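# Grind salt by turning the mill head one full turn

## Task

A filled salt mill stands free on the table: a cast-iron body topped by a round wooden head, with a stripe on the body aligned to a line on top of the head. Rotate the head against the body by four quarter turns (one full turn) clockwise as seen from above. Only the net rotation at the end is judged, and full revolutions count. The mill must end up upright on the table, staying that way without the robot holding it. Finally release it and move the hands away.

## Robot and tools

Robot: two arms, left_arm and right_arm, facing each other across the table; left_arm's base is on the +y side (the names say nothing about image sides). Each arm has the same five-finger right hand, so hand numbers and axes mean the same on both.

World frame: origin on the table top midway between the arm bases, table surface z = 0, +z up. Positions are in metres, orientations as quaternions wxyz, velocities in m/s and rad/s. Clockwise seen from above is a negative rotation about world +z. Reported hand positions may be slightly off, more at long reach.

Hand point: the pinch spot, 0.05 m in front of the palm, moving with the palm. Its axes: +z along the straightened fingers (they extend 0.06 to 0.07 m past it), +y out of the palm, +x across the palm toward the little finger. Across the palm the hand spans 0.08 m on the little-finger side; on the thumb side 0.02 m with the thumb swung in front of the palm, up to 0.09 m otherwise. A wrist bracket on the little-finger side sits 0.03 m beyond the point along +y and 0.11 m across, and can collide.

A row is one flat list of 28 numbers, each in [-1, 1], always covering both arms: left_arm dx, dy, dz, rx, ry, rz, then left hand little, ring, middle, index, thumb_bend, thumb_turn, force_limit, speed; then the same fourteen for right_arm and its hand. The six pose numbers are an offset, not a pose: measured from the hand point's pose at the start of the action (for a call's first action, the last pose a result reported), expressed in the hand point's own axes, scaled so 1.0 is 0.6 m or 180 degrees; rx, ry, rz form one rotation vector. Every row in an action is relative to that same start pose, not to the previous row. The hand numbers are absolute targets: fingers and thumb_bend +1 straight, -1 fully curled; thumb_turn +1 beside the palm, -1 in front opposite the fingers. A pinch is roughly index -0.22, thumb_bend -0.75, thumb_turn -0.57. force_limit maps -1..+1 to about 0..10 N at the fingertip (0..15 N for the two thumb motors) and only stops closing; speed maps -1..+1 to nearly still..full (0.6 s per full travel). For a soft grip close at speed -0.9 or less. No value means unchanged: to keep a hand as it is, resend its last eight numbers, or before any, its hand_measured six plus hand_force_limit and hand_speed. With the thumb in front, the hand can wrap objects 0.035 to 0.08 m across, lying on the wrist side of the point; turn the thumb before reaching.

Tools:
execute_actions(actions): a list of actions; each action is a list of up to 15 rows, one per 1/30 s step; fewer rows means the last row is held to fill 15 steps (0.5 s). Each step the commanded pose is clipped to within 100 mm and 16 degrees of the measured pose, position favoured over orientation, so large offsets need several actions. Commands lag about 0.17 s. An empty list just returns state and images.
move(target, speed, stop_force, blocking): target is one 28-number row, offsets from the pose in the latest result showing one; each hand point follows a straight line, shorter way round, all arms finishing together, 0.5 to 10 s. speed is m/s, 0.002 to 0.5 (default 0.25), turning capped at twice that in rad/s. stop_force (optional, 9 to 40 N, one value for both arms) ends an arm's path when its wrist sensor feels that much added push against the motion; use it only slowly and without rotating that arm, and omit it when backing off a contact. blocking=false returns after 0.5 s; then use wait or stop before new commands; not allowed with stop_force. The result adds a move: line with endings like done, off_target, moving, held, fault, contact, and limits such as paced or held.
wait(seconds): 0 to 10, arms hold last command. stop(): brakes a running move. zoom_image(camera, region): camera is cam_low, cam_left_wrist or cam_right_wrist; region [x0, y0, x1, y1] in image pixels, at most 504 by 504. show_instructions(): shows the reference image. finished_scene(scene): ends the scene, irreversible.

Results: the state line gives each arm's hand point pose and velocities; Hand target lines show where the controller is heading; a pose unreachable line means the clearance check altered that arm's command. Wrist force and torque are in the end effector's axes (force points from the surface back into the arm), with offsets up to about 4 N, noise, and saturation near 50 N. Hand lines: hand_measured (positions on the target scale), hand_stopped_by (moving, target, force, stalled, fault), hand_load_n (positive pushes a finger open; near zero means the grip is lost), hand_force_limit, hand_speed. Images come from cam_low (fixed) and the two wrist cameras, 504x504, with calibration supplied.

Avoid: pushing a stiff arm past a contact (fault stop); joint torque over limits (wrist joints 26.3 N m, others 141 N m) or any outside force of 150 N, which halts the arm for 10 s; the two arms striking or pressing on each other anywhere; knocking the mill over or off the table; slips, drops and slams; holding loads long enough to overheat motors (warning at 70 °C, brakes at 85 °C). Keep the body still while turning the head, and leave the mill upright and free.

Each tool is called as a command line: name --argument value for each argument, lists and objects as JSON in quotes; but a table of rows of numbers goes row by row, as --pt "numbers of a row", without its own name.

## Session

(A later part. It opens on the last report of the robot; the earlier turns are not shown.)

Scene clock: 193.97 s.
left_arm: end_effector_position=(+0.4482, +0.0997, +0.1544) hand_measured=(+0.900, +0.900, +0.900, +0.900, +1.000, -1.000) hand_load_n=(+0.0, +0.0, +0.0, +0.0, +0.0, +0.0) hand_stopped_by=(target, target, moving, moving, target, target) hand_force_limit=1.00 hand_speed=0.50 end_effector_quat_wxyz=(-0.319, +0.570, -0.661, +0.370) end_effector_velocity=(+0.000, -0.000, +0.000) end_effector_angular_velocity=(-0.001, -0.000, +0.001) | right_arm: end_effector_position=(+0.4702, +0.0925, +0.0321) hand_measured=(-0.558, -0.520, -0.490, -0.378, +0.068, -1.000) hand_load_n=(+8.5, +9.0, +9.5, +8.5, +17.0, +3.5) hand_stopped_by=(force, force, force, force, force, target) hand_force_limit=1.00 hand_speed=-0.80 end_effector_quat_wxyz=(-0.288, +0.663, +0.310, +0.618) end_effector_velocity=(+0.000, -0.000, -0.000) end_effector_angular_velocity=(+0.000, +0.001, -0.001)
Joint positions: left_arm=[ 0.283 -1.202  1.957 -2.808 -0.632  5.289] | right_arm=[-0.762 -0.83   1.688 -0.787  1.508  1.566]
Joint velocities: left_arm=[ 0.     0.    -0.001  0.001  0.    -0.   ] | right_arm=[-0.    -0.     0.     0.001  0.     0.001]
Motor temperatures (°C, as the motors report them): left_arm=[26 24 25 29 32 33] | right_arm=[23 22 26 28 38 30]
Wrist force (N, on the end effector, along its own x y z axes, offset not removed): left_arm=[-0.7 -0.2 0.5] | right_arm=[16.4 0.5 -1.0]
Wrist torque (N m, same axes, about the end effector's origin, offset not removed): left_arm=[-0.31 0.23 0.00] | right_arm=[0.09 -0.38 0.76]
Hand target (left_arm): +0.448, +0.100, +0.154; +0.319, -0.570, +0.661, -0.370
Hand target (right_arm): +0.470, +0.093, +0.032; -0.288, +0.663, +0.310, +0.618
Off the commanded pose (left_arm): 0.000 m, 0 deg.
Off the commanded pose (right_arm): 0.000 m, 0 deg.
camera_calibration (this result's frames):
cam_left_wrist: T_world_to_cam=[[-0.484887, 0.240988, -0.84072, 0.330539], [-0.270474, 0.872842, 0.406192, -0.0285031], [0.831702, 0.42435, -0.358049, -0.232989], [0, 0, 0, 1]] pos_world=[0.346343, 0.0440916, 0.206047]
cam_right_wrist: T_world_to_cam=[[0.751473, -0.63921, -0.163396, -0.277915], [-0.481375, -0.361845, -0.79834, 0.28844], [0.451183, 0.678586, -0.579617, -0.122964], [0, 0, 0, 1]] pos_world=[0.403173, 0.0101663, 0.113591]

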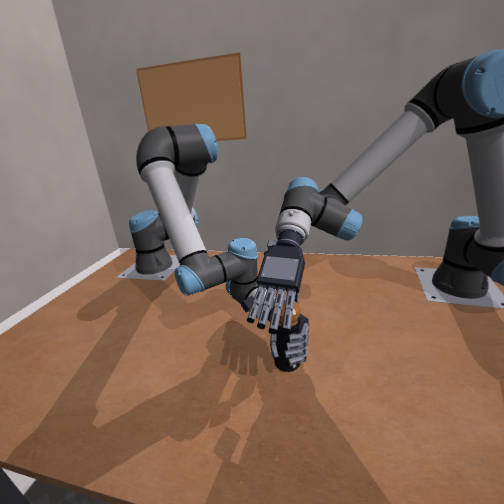

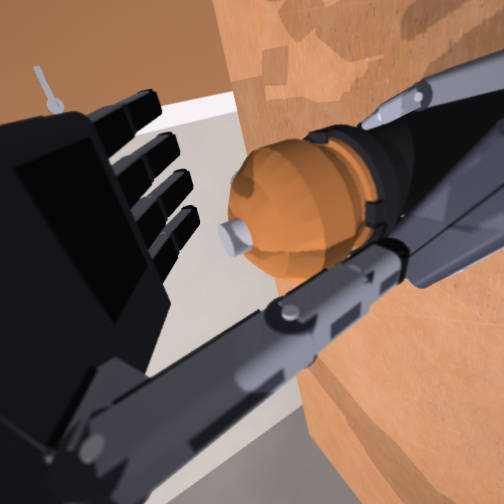

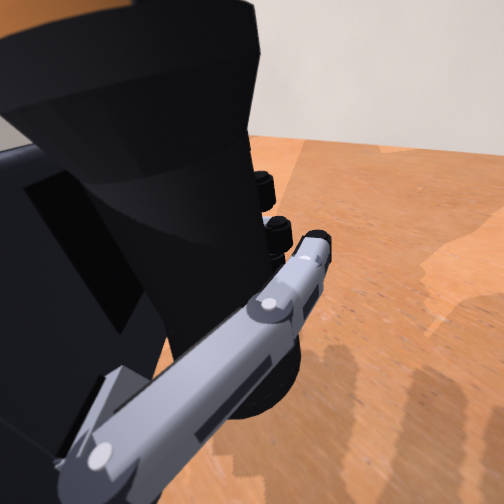

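move --target '[0.005,0,0,0,0,0,0.9,0.9,0.3,0.25,0.88,-1,1,0.5,0,0,0,0,0,0,-0.98,-0.98,-0.98,-0.98,-1,-1,1,-0.8]' --speed 0.03

move --target '[0,0,0,0,0,0,0.9,0.9,-0.32,-0.32,-0.52,-1,1,-0.6,0,0,0,0,0,0,-0.98,-0.98,-0.98,-0.98,-1,-1,1,-0.8]'

move --target '[0.0024,-0.0022,0.0036,0,0.038,0.0235,0.9,0.9,-0.32,-0.32,-0.52,-1,1,-0.6,0,0,0,0,0,0,-0.98,-0.98,-0.98,-0.98,-1,-1,1,-0.8]' --speed 0.15

execute_actions --actions '[[[0,0,0,0,0,0,0.9,0.9,0.9,0.9,1,-1,1,0.5,0,0,0,0,0,0,-0.98,-0.98,-0.98,-0.98,-1,-1,1,-0.8]]]'

zoom_image --camera "cam_low" --region '[240,280,340,380]'

Scene clock: 207.17 s.
left_arm: end_effector_position=(+0.4478, +0.0969, +0.1544) hand_measured=(+0.900, +0.900, +0.300, +0.250, +0.880, -1.000) hand_load_n=(+0.0, +0.0, +0.0, +0.0, +0.0, +0.0) hand_stopped_by=(target, target, target, target, target, target) hand_force_limit=1.00 hand_speed=0.50 end_effector_quat_wxyz=(-0.319, +0.570, -0.661, +0.370) end_effector_velocity=(-0.000, -0.001, -0.000) end_effector_angular_velocity=(+0.002, -0.000, -0.001) | right_arm: end_effector_position=(+0.4702, +0.0925, +0.0321) hand_measured=(-0.558, -0.520, -0.490, -0.378, +0.068, -1.000) hand_load_n=(+8.5, +9.0, +9.5, +8.5, +17.0, +3.5) hand_stopped_by=(force, force, force, force, force, target) hand_force_limit=1.00 hand_speed=-0.80 end_effector_quat_wxyz=(-0.288, +0.663, +0.310, +0.618) end_effector_velocity=(-0.001, +0.001, -0.000) end_effector_angular_velocity=(-0.000, +0.001, +0.003)
Joint positions: left_arm=[ 0.281 -1.198  1.95  -2.803 -0.632  5.286] | right_arm=[-0.762 -0.83   1.688 -0.787  1.508  1.566]
Joint velocities: left_arm=[-0.001  0.002 -0.003  0.003  0.     0.   ] | right_arm=[ 0.001  0.    -0.     0.    -0.002  0.   ]
Motor temperatures (°C, as the motors report them): left_arm=[26 24 25 29 32 33] | right_arm=[23 22 26 28 38 30]
Wrist force (N, on the end effector, along its own x y z axes, offset not removed): left_arm=[0.2 -0.2 0.0] | right_arm=[16.4 1.7 -1.2]
Wrist torque (N m, same axes, about the end effector's origin, offset not removed): left_arm=[-0.18 0.07 0.08] | right_arm=[0.19 -0.44 0.82]
Hand target (left_arm): +0.448, +0.097, +0.154; +0.319, -0.570, +0.661, -0.370
Hand target (right_arm): +0.470, +0.093, +0.032; -0.288, +0.663, +0.310, +0.618
Off the commanded pose (left_arm): 0.000 m, 0 deg.
Off the commanded pose (right_arm): 0.000 m, 0 deg.
move: done
camera_calibration (this result's frames):
cam_left_wrist: T_world_to_cam=[[-0.484877, 0.24098, -0.840728, 0.331018], [-0.27047, 0.87285, 0.406176, -0.0261603], [0.831709, 0.424337, -0.358047, -0.231444], [0, 0, 0, 1]] pos_world=[0.345922, 0.0412757, 0.206054]
cam_right_wrist: T_world_to_cam=[[0.751474, -0.63921, -0.163396, -0.277915], [-0.481375, -0.361846, -0.79834, 0.28844], [0.451183, 0.678586, -0.579617, -0.122964], [0, 0, 0, 1]] pos_world=[0.403173, 0.0101663, 0.113591]

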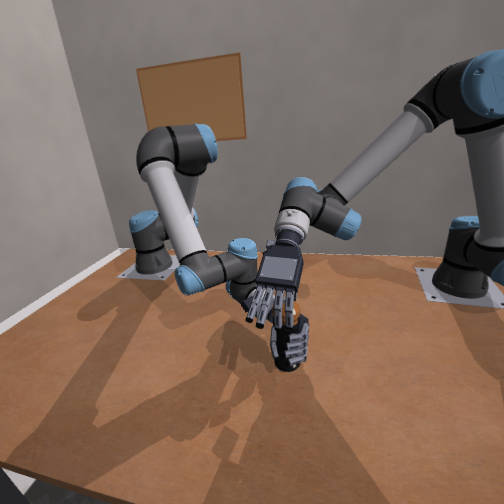

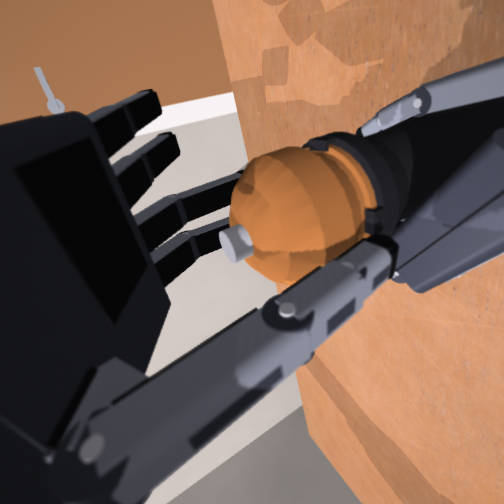

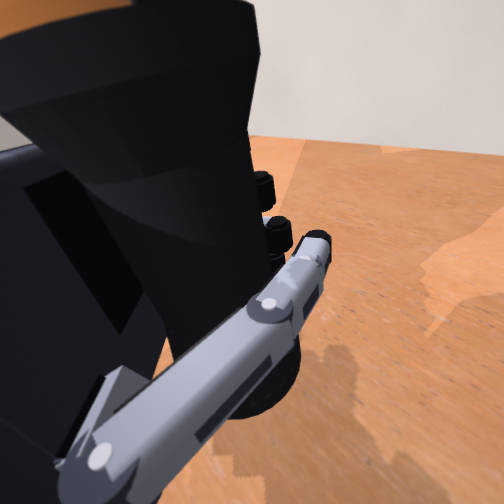

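Scene clock: 207.90 s.
left_arm: end_effector_position=(+0.4478, +0.0969, +0.1544) hand_measured=(+0.900, +0.900, +0.084, +0.014, +0.722, -1.000) hand_load_n=(+0.0, +0.0, +9.5, +12.0, +14.0, +0.0) hand_stopped_by=(target, target, force, force, force, target) hand_force_limit=1.00 hand_speed=-0.60 end_effector_quat_wxyz=(-0.319, +0.570, -0.661, +0.370) end_effector_velocity=(-0.000, -0.000, -0.000) end_effector_angular_velocity=(+0.000, +0.000, -0.000) | right_arm: end_effector_position=(+0.4702, +0.0925, +0.0321) hand_measured=(-0.558, -0.520, -0.490, -0.378, +0.068, -1.000) hand_load_n=(+7.5, +8.0, +9.5, +8.5, +17.5, +3.5) hand_stopped_by=(force, force, force, force, force, target) hand_force_limit=1.00 hand_speed=-0.80 end_effector_quat_wxyz=(-0.288, +0.663, +0.310, +0.618) end_effector_velocity=(+0.000, +0.000, +0.001) end_effector_angular_velocity=(+0.001, -0.002, +0.000)
Joint positions: left_arm=[ 0.281 -1.198  1.95  -2.803 -0.631  5.286] | right_arm=[-0.762 -0.83   1.688 -0.787  1.508  1.566]
Joint velocities: left_arm=[-0.  0.  0.  0. -0. -0.] | right_arm=[ 0.    -0.    -0.    -0.001  0.    -0.001]
Motor temperatures (°C, as the motors report them): left_arm=[26 24 25 29 32 33] | right_arm=[23 22 26 28 38 30]
Wrist force (N, on the end effector, along its own x y z axes, offset not removed): left_arm=[0.5 -3.6 4.9] | right_arm=[20.0 -3.0 -7.3]
Wrist torque (N m, same axes, about the end effector's origin, offset not removed): left_arm=[0.04 0.04 -0.21] | right_arm=[0.20 -0.30 0.30]
Hand target (left_arm): +0.448, +0.097, +0.154; +0.319, -0.570, +0.661, -0.370
Hand target (right_arm): +0.470, +0.093, +0.032; -0.288, +0.663, +0.310, +0.618
Off the commanded pose (left_arm): 0.000 m, 0 deg.
Off the commanded pose (right_arm): 0.000 m, 0 deg.
move: done
camera_calibration (this result's frames):
cam_left_wrist: T_world_to_cam=[[-0.484824, 0.240974, -0.84076, 0.331023], [-0.270537, 0.872831, 0.406172, -0.0260988], [0.831718, 0.424379, -0.357977, -0.231448], [0, 0, 0, 1]] pos_world=[0.345927, 0.0412335, 0.206058]
cam_right_wrist: T_world_to_cam=[[0.751478, -0.639205, -0.163396, -0.277916], [-0.481373, -0.361849, -0.79834, 0.288439], [0.451177, 0.678589, -0.579617, -0.122962], [0, 0, 0, 1]] pos_world=[0.403172, 0.0101673, 0.113591]

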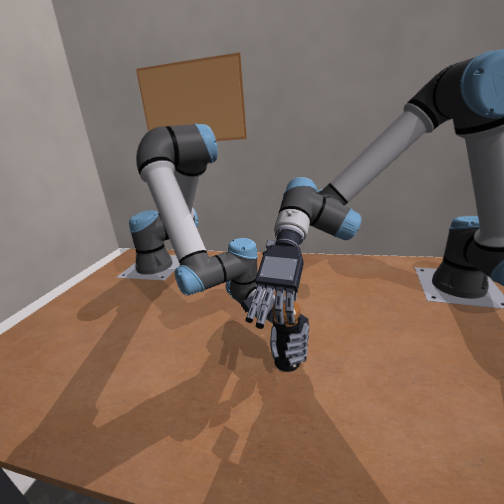

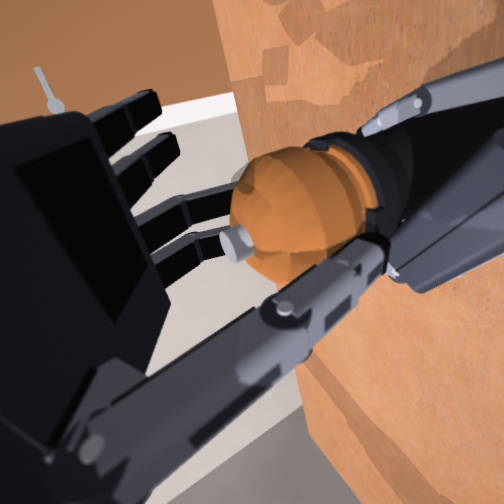

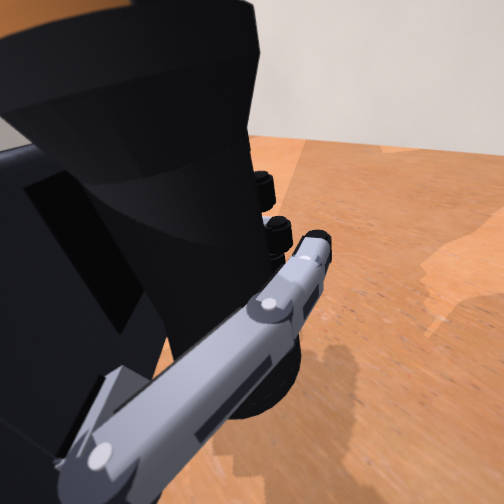

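Scene clock: 208.83 s.
left_arm: end_effector_position=(+0.4500, +0.0950, +0.1544) hand_measured=(+0.900, +0.900, +0.084, +0.014, +0.722, -1.000) hand_load_n=(+0.0, +0.0, +9.5, +10.5, +14.5, -5.0) hand_stopped_by=(target, target, force, force, force, target) hand_force_limit=1.00 hand_speed=-0.60 end_effector_quat_wxyz=(-0.293, +0.523, -0.699, +0.391) end_effector_velocity=(+0.000, -0.000, -0.000) end_effector_angular_velocity=(-0.001, -0.001, -0.015) | right_arm: end_effector_position=(+0.4702, +0.0925, +0.0321) hand_measured=(-0.558, -0.520, -0.490, -0.378, +0.068, -1.000) hand_load_n=(+7.5, +8.0, +9.0, +8.0, +17.0, +3.5) hand_stopped_by=(force, force, force, force, force, target) hand_force_limit=1.00 hand_speed=-0.80 end_effector_quat_wxyz=(-0.288, +0.663, +0.310, +0.618) end_effector_velocity=(+0.000, -0.000, -0.000) end_effector_angular_velocity=(+0.000, -0.001, -0.001)
Joint positions: left_arm=[ 0.296 -1.195  1.994 -3.014 -0.714  5.496] | right_arm=[-0.762 -0.83   1.688 -0.787  1.508  1.566]
Joint velocities: left_arm=[ 0.002  0.001  0.006 -0.023 -0.009  0.02 ] | right_arm=[-0.001  0.     0.    -0.001  0.001 -0.   ]
Motor temperatures (°C, as the motors report them): left_arm=[26 24 25 29 32 33] | right_arm=[23 22 26 28 38 30]
Wrist force (N, on the end effector, along its own x y z axes, offset not removed): left_arm=[-1.1 -3.8 9.6] | right_arm=[18.8 -1.9 -6.4]
Wrist torque (N m, same axes, about the end effector's origin, offset not removed): left_arm=[-0.54 -0.38 -0.23] | right_arm=[0.05 -0.25 0.36]
Hand target (left_arm): +0.450, +0.095, +0.154; +0.292, -0.522, +0.700, -0.391
Hand target (right_arm): +0.470, +0.093, +0.032; -0.288, +0.663, +0.310, +0.618
Off the commanded pose (left_arm): 0.000 m, 0 deg.
Off the commanded pose (right_arm): 0.000 m, 0 deg.
move: done
camera_calibration (this result's frames):
cam_left_wrist: T_world_to_cam=[[-0.44682, 0.306317, -0.840548, 0.309234], [-0.1471, 0.901612, 0.406765, -0.0822642], [0.882447, 0.305395, -0.357799, -0.244089], [0, 0, 0, 1]] pos_world=[0.341467, 0.0539905, 0.206053]
cam_right_wrist: T_world_to_cam=[[0.751478, -0.639205, -0.163396, -0.277916], [-0.481373, -0.361849, -0.79834, 0.288439], [0.451178, 0.678589, -0.579617, -0.122962], [0, 0, 0, 1]] pos_world=[0.403172, 0.0101673, 0.113591]

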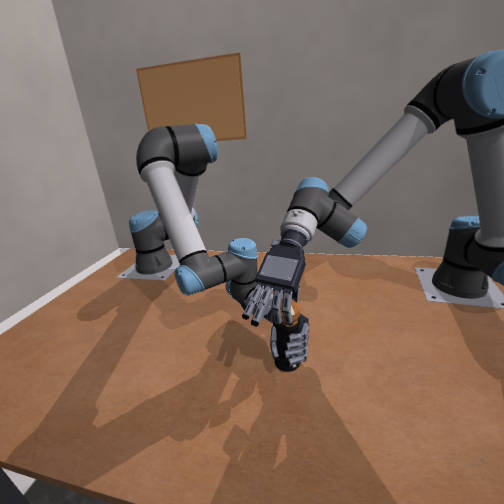

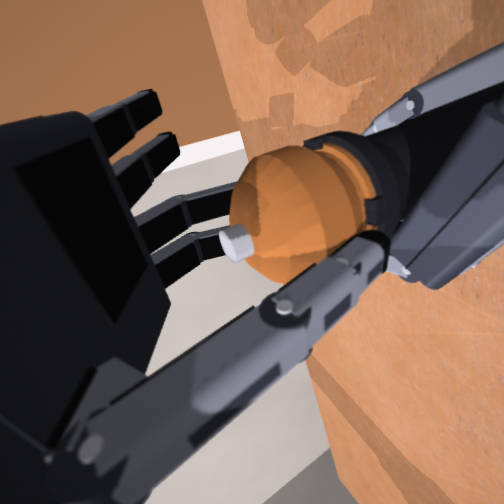

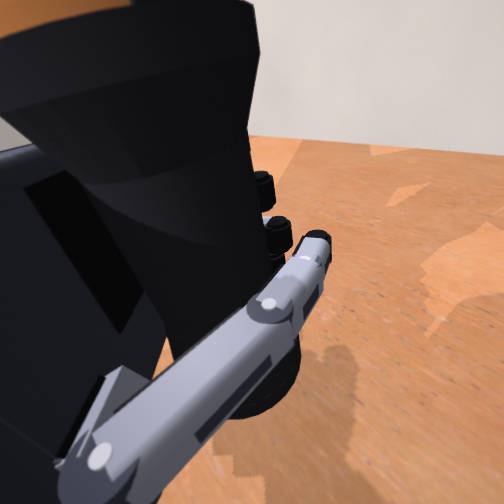

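Scene clock: 209.33 s.
left_arm: end_effector_position=(+0.4501, +0.0952, +0.1543) hand_measured=(+0.900, +0.900, +0.900, +0.900, +1.000, -1.000) hand_load_n=(+0.0, +0.0, +0.0, +0.0, +0.0, +0.0) hand_stopped_by=(target, target, moving, moving, target, target) hand_force_limit=1.00 hand_speed=0.50 end_effector_quat_wxyz=(-0.293, +0.523, -0.699, +0.391) end_effector_velocity=(-0.000, -0.000, -0.000) end_effector_angular_velocity=(-0.002, +0.001, +0.001) | right_arm: end_effector_position=(+0.4702, +0.0925, +0.0321) hand_measured=(-0.558, -0.520, -0.490, -0.378, +0.068, -1.000) hand_load_n=(+8.5, +8.5, +9.5, +8.5, +17.0, +3.5) hand_stopped_by=(force, force, force, force, force, target) hand_force_limit=1.00 hand_speed=-0.80 end_effector_quat_wxyz=(-0.288, +0.663, +0.310, +0.618) end_effector_velocity=(-0.000, -0.000, -0.001) end_effector_angular_velocity=(-0.001, +0.001, -0.000)
Joint positions: left_arm=[ 0.296 -1.195  1.994 -3.014 -0.714  5.496] | right_arm=[-0.762 -0.83   1.688 -0.787  1.508  1.566]
Joint velocities: left_arm=[-0.     0.    -0.     0.    -0.    -0.002] | right_arm=[-0.     0.     0.     0.001  0.     0.   ]
Motor temperatures (°C, as the motors report them): left_arm=[26 24 25 29 32 33] | right_arm=[23 22 26 28 38 30]
Wrist force (N, on the end effector, along its own x y z axes, offset not removed): left_arm=[2.0 -0.4 1.0] | right_arm=[16.1 0.8 -0.3]
Wrist torque (N m, same axes, about the end effector's origin, offset not removed): left_arm=[-0.29 -0.04 -0.04] | right_arm=[0.12 -0.43 0.83]
Hand target (left_arm): +0.450, +0.095, +0.154; +0.293, -0.523, +0.699, -0.391
Hand target (right_arm): +0.470, +0.093, +0.032; -0.288, +0.663, +0.310, +0.618
Off the commanded pose (left_arm): 0.000 m, 0 deg.
Off the commanded pose (right_arm): 0.000 m, 0 deg.
camera_calibration (this result's frames):
cam_left_wrist: T_world_to_cam=[[-0.446856, 0.306487, -0.840467, 0.309123], [-0.147114, 0.901518, 0.406967, -0.0823334], [0.882427, 0.3055, -0.35776, -0.244177], [0, 0, 0, 1]] pos_world=[0.341489, 0.0540788, 0.205958]
cam_right_wrist: T_world_to_cam=[[0.751478, -0.639205, -0.163396, -0.277916], [-0.481373, -0.361849, -0.798339, 0.288439], [0.451178, 0.678589, -0.579617, -0.122962], [0, 0, 0, 1]] pos_world=[0.403172, 0.0101673, 0.113591]

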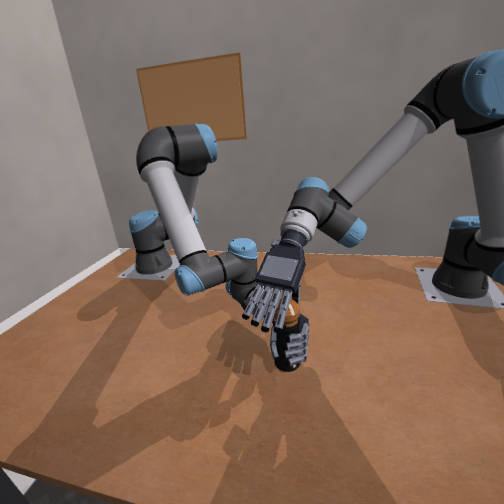

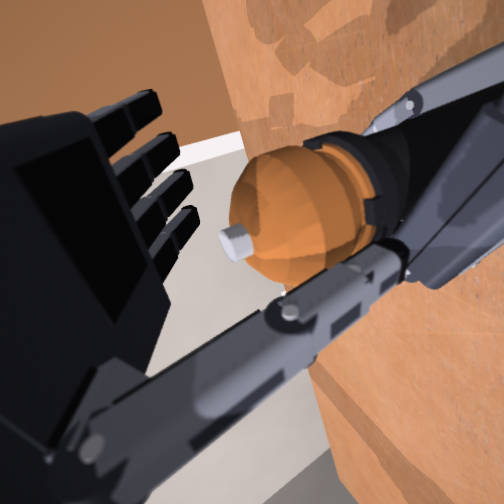

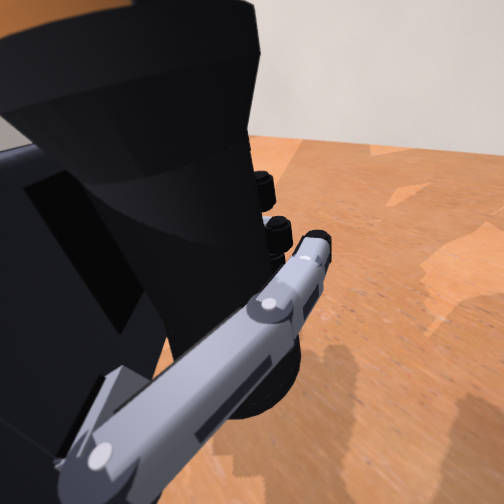

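Region (240, 280, 340, 380) of cam_low's 504x504 image, scaled by 5.040, with more detail than that image has.

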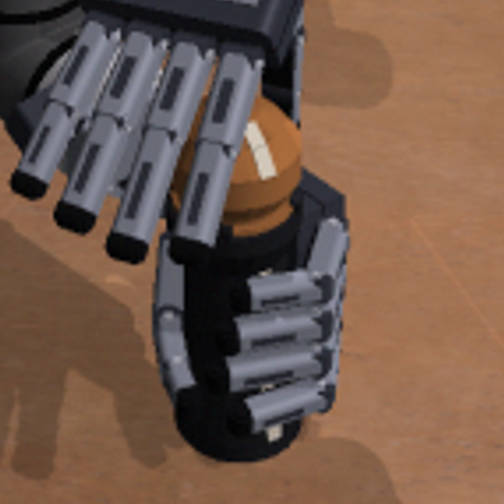

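The line matches the reference. Releasing.

move --target '[0,-0.17,-0.105,0,0,0,0.9,0.9,0.9,0.9,1,-1,1,0.5,0,0,0,0,0,0,1,1,1,1,1,-1,1,-0.2]' --speed 0.15

move --target '[-0.3,-0.05,-0.03,0,0,0,0.9,0.9,0.9,0.9,1,-1,1,0.5,0.02,-0.06,-0.3,0,0,0,1,1,1,1,1,-1,1,-0.2]' --speed 0.2

zoom_image --camera "cam_low" --region '[240,280,340,380]'

Scene clock: 216.97 s.
left_arm: end_effector_position=(+0.4496, +0.0952, +0.2741) hand_measured=(+0.900, +0.900, +0.900, +0.900, +1.000, -1.000) hand_load_n=(+0.0, +0.0, +0.0, +0.0, +0.0, +0.0) hand_stopped_by=(target, target, target, target, target, target) hand_force_limit=1.00 hand_speed=0.50 end_effector_quat_wxyz=(-0.293, +0.522, -0.699, +0.391) end_effector_velocity=(-0.000, -0.000, +0.001) end_effector_angular_velocity=(-0.000, +0.001, +0.001) | right_arm: end_effector_position=(+0.4702, +0.0925, +0.0320) hand_measured=(+1.000, +1.000, +1.000, +1.000, +1.000, -1.000) hand_load_n=(+0.0, +0.0, +0.0, +0.0, +0.0, +0.0) hand_stopped_by=(target, target, target, target, target, target) hand_force_limit=1.00 hand_speed=-0.20 end_effector_quat_wxyz=(-0.288, +0.663, +0.310, +0.618) end_effector_velocity=(+0.000, -0.000, +0.001) end_effector_angular_velocity=(+0.001, -0.001, -0.000)
Joint positions: left_arm=[ 0.295 -1.376  1.861 -2.699 -0.713  5.495] | right_arm=[-0.762 -0.83   1.688 -0.787  1.508  1.566]
Joint velocities: left_arm=[ 0.    -0.001 -0.002  0.004 -0.    -0.002] | right_arm=[-0.001 -0.001  0.    -0.    -0.     0.   ]
Motor temperatures (°C, as the motors report them): left_arm=[26 24 25 29 32 33] | right_arm=[23 22 26 28 38 30]
Wrist force (N, on the end effector, along its own x y z axes, offset not removed): left_arm=[-1.3 -1.1 2.6] | right_arm=[-1.4 -1.6 0.7]
Wrist torque (N m, same axes, about the end effector's origin, offset not removed): left_arm=[-0.51 0.22 -0.18] | right_arm=[0.05 0.33 -0.02]
Hand target (left_arm): +0.450, +0.095, +0.274; +0.293, -0.523, +0.699, -0.391
Hand target (right_arm): +0.470, +0.093, +0.032; -0.288, +0.663, +0.310, +0.618
Off the commanded pose (left_arm): 0.000 m, 0 deg.
Off the commanded pose (right_arm): 0.000 m, 0 deg.
move: done
camera_calibration (this result's frames):
cam_left_wrist: T_world_to_cam=[[-0.446797, 0.306482, -0.8405, 0.40955], [-0.147089, 0.901539, 0.406929, -0.131203], [0.882461, 0.305443, -0.357726, -0.200939], [0, 0, 0, 1]] pos_world=[0.341008, 0.0541405, 0.325736]
cam_right_wrist: T_world_to_cam=[[0.75148, -0.639201, -0.163398, -0.277918], [-0.481382, -0.361865, -0.798326, 0.288429], [0.451163, 0.678583, -0.579634, -0.122963], [0, 0, 0, 1]] pos_world=[0.403171, 0.0101675, 0.113576]

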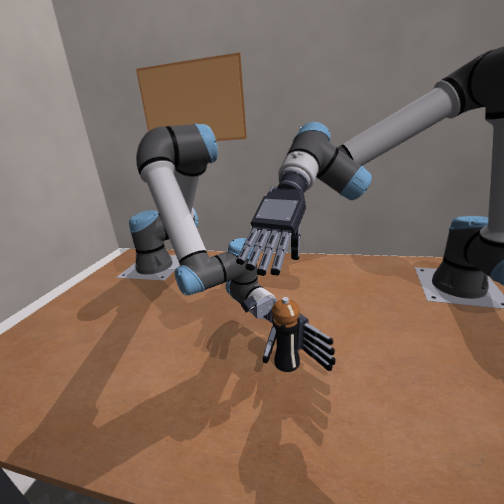

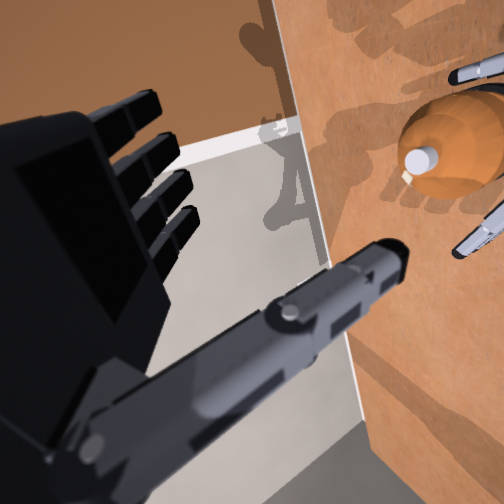

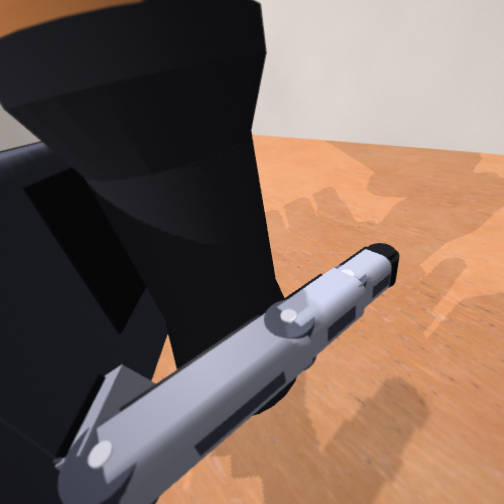

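Scene clock: 218.53 s.
left_arm: end_effector_position=(+0.5007, +0.2675, +0.3091) hand_measured=(+0.900, +0.900, +0.900, +0.900, +1.000, -1.000) hand_load_n=(+0.0, +0.0, +0.0, +0.0, +0.0, +0.0) hand_stopped_by=(target, target, target, target, target, target) hand_force_limit=1.00 hand_speed=0.50 end_effector_quat_wxyz=(-0.292, +0.523, -0.699, +0.391) end_effector_velocity=(+0.000, +0.002, +0.000) end_effector_angular_velocity=(+0.000, +0.000, -0.001) | right_arm: end_effector_position=(+0.3282, -0.0215, +0.0565) hand_measured=(+1.000, +1.000, +1.000, +1.000, +1.000, -1.000) hand_load_n=(+0.0, +0.0, +0.0, +0.0, +0.0, +0.0) hand_stopped_by=(target, target, target, target, target, target) hand_force_limit=1.00 hand_speed=-0.20 end_effector_quat_wxyz=(-0.288, +0.663, +0.310, +0.618) end_effector_velocity=(-0.001, -0.002, +0.000) end_effector_angular_velocity=(-0.002, +0.000, -0.002)
Joint positions: left_arm=[ 0.52  -1.652  2.092 -2.821 -0.864  5.731] | right_arm=[-0.695 -1.129  2.191 -0.992  1.575  1.57 ]
Joint velocities: left_arm=[ 0.003 -0.003  0.002 -0.    -0.003  0.003] | right_arm=[ 0.    -0.004  0.005 -0.     0.002 -0.001]
Motor temperatures (°C, as the motors report them): left_arm=[26 24 25 29 32 33] | right_arm=[23 22 26 28 38 30]
Wrist force (N, on the end effector, along its own x y z axes, offset not removed): left_arm=[-0.6 2.2 1.5] | right_arm=[-1.3 0.2 -0.6]
Wrist torque (N m, same axes, about the end effector's origin, offset not removed): left_arm=[0.05 0.13 -0.15] | right_arm=[0.16 0.25 -0.10]
Hand target (left_arm): +0.501, +0.268, +0.309; +0.292, -0.523, +0.699, -0.391
Hand target (right_arm): +0.328, -0.022, +0.057; -0.288, +0.663, +0.310, +0.618
Off the commanded pose (left_arm): 0.000 m, 0 deg.
Off the commanded pose (right_arm): 0.000 m, 0 deg.
move: done
camera_calibration (this result's frames):
cam_left_wrist: T_world_to_cam=[[-0.447148, 0.306222, -0.840409, 0.409176], [-0.146797, 0.901708, 0.406662, -0.293344], [0.882332, 0.305207, -0.358244, -0.285876], [0, 0, 0, 1]] pos_world=[0.392137, 0.226463, 0.360754]
cam_right_wrist: T_world_to_cam=[[0.751482, -0.639231, -0.163273, -0.240114], [-0.481322, -0.361934, -0.798331, 0.198339], [0.451224, 0.678519, -0.579663, 0.0326447], [0, 0, 0, 1]] pos_world=[0.261176, -0.103853, 0.138059]

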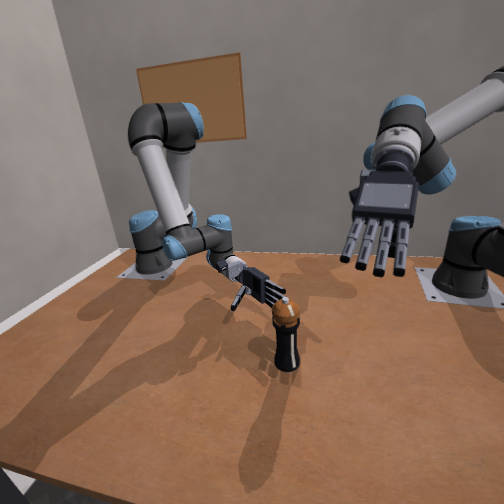

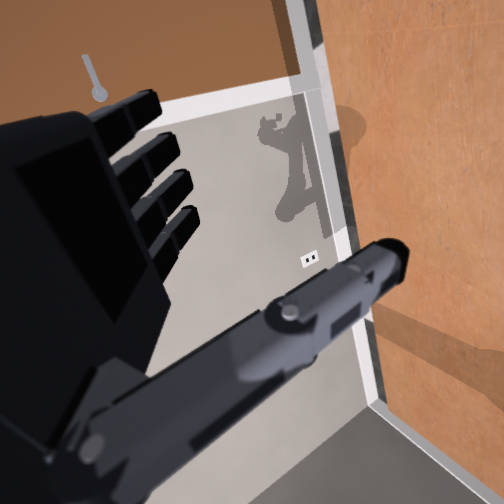

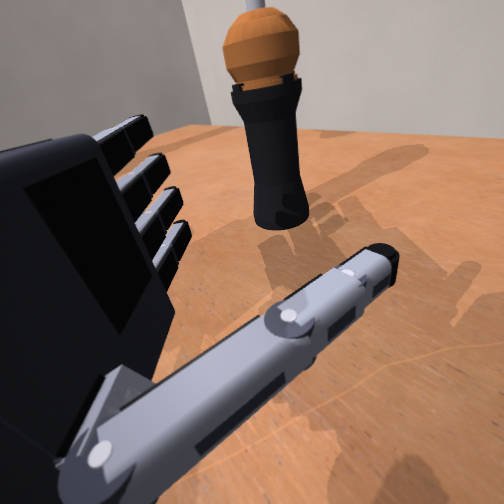

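Region (240, 280, 340, 380) of cam_low's 504x504 image, scaled by 5.040, with more detail than that image has.

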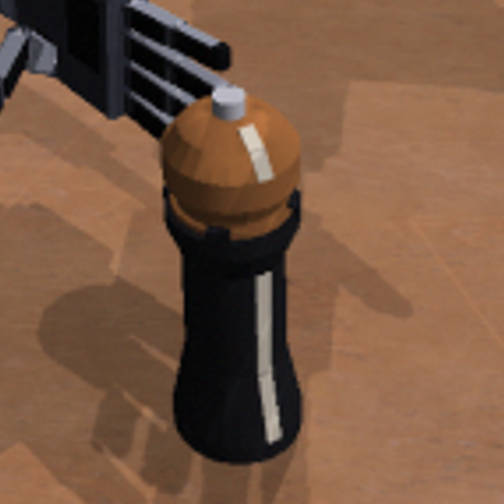

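finished_scene --scene 2

The scene is finished: the task was done.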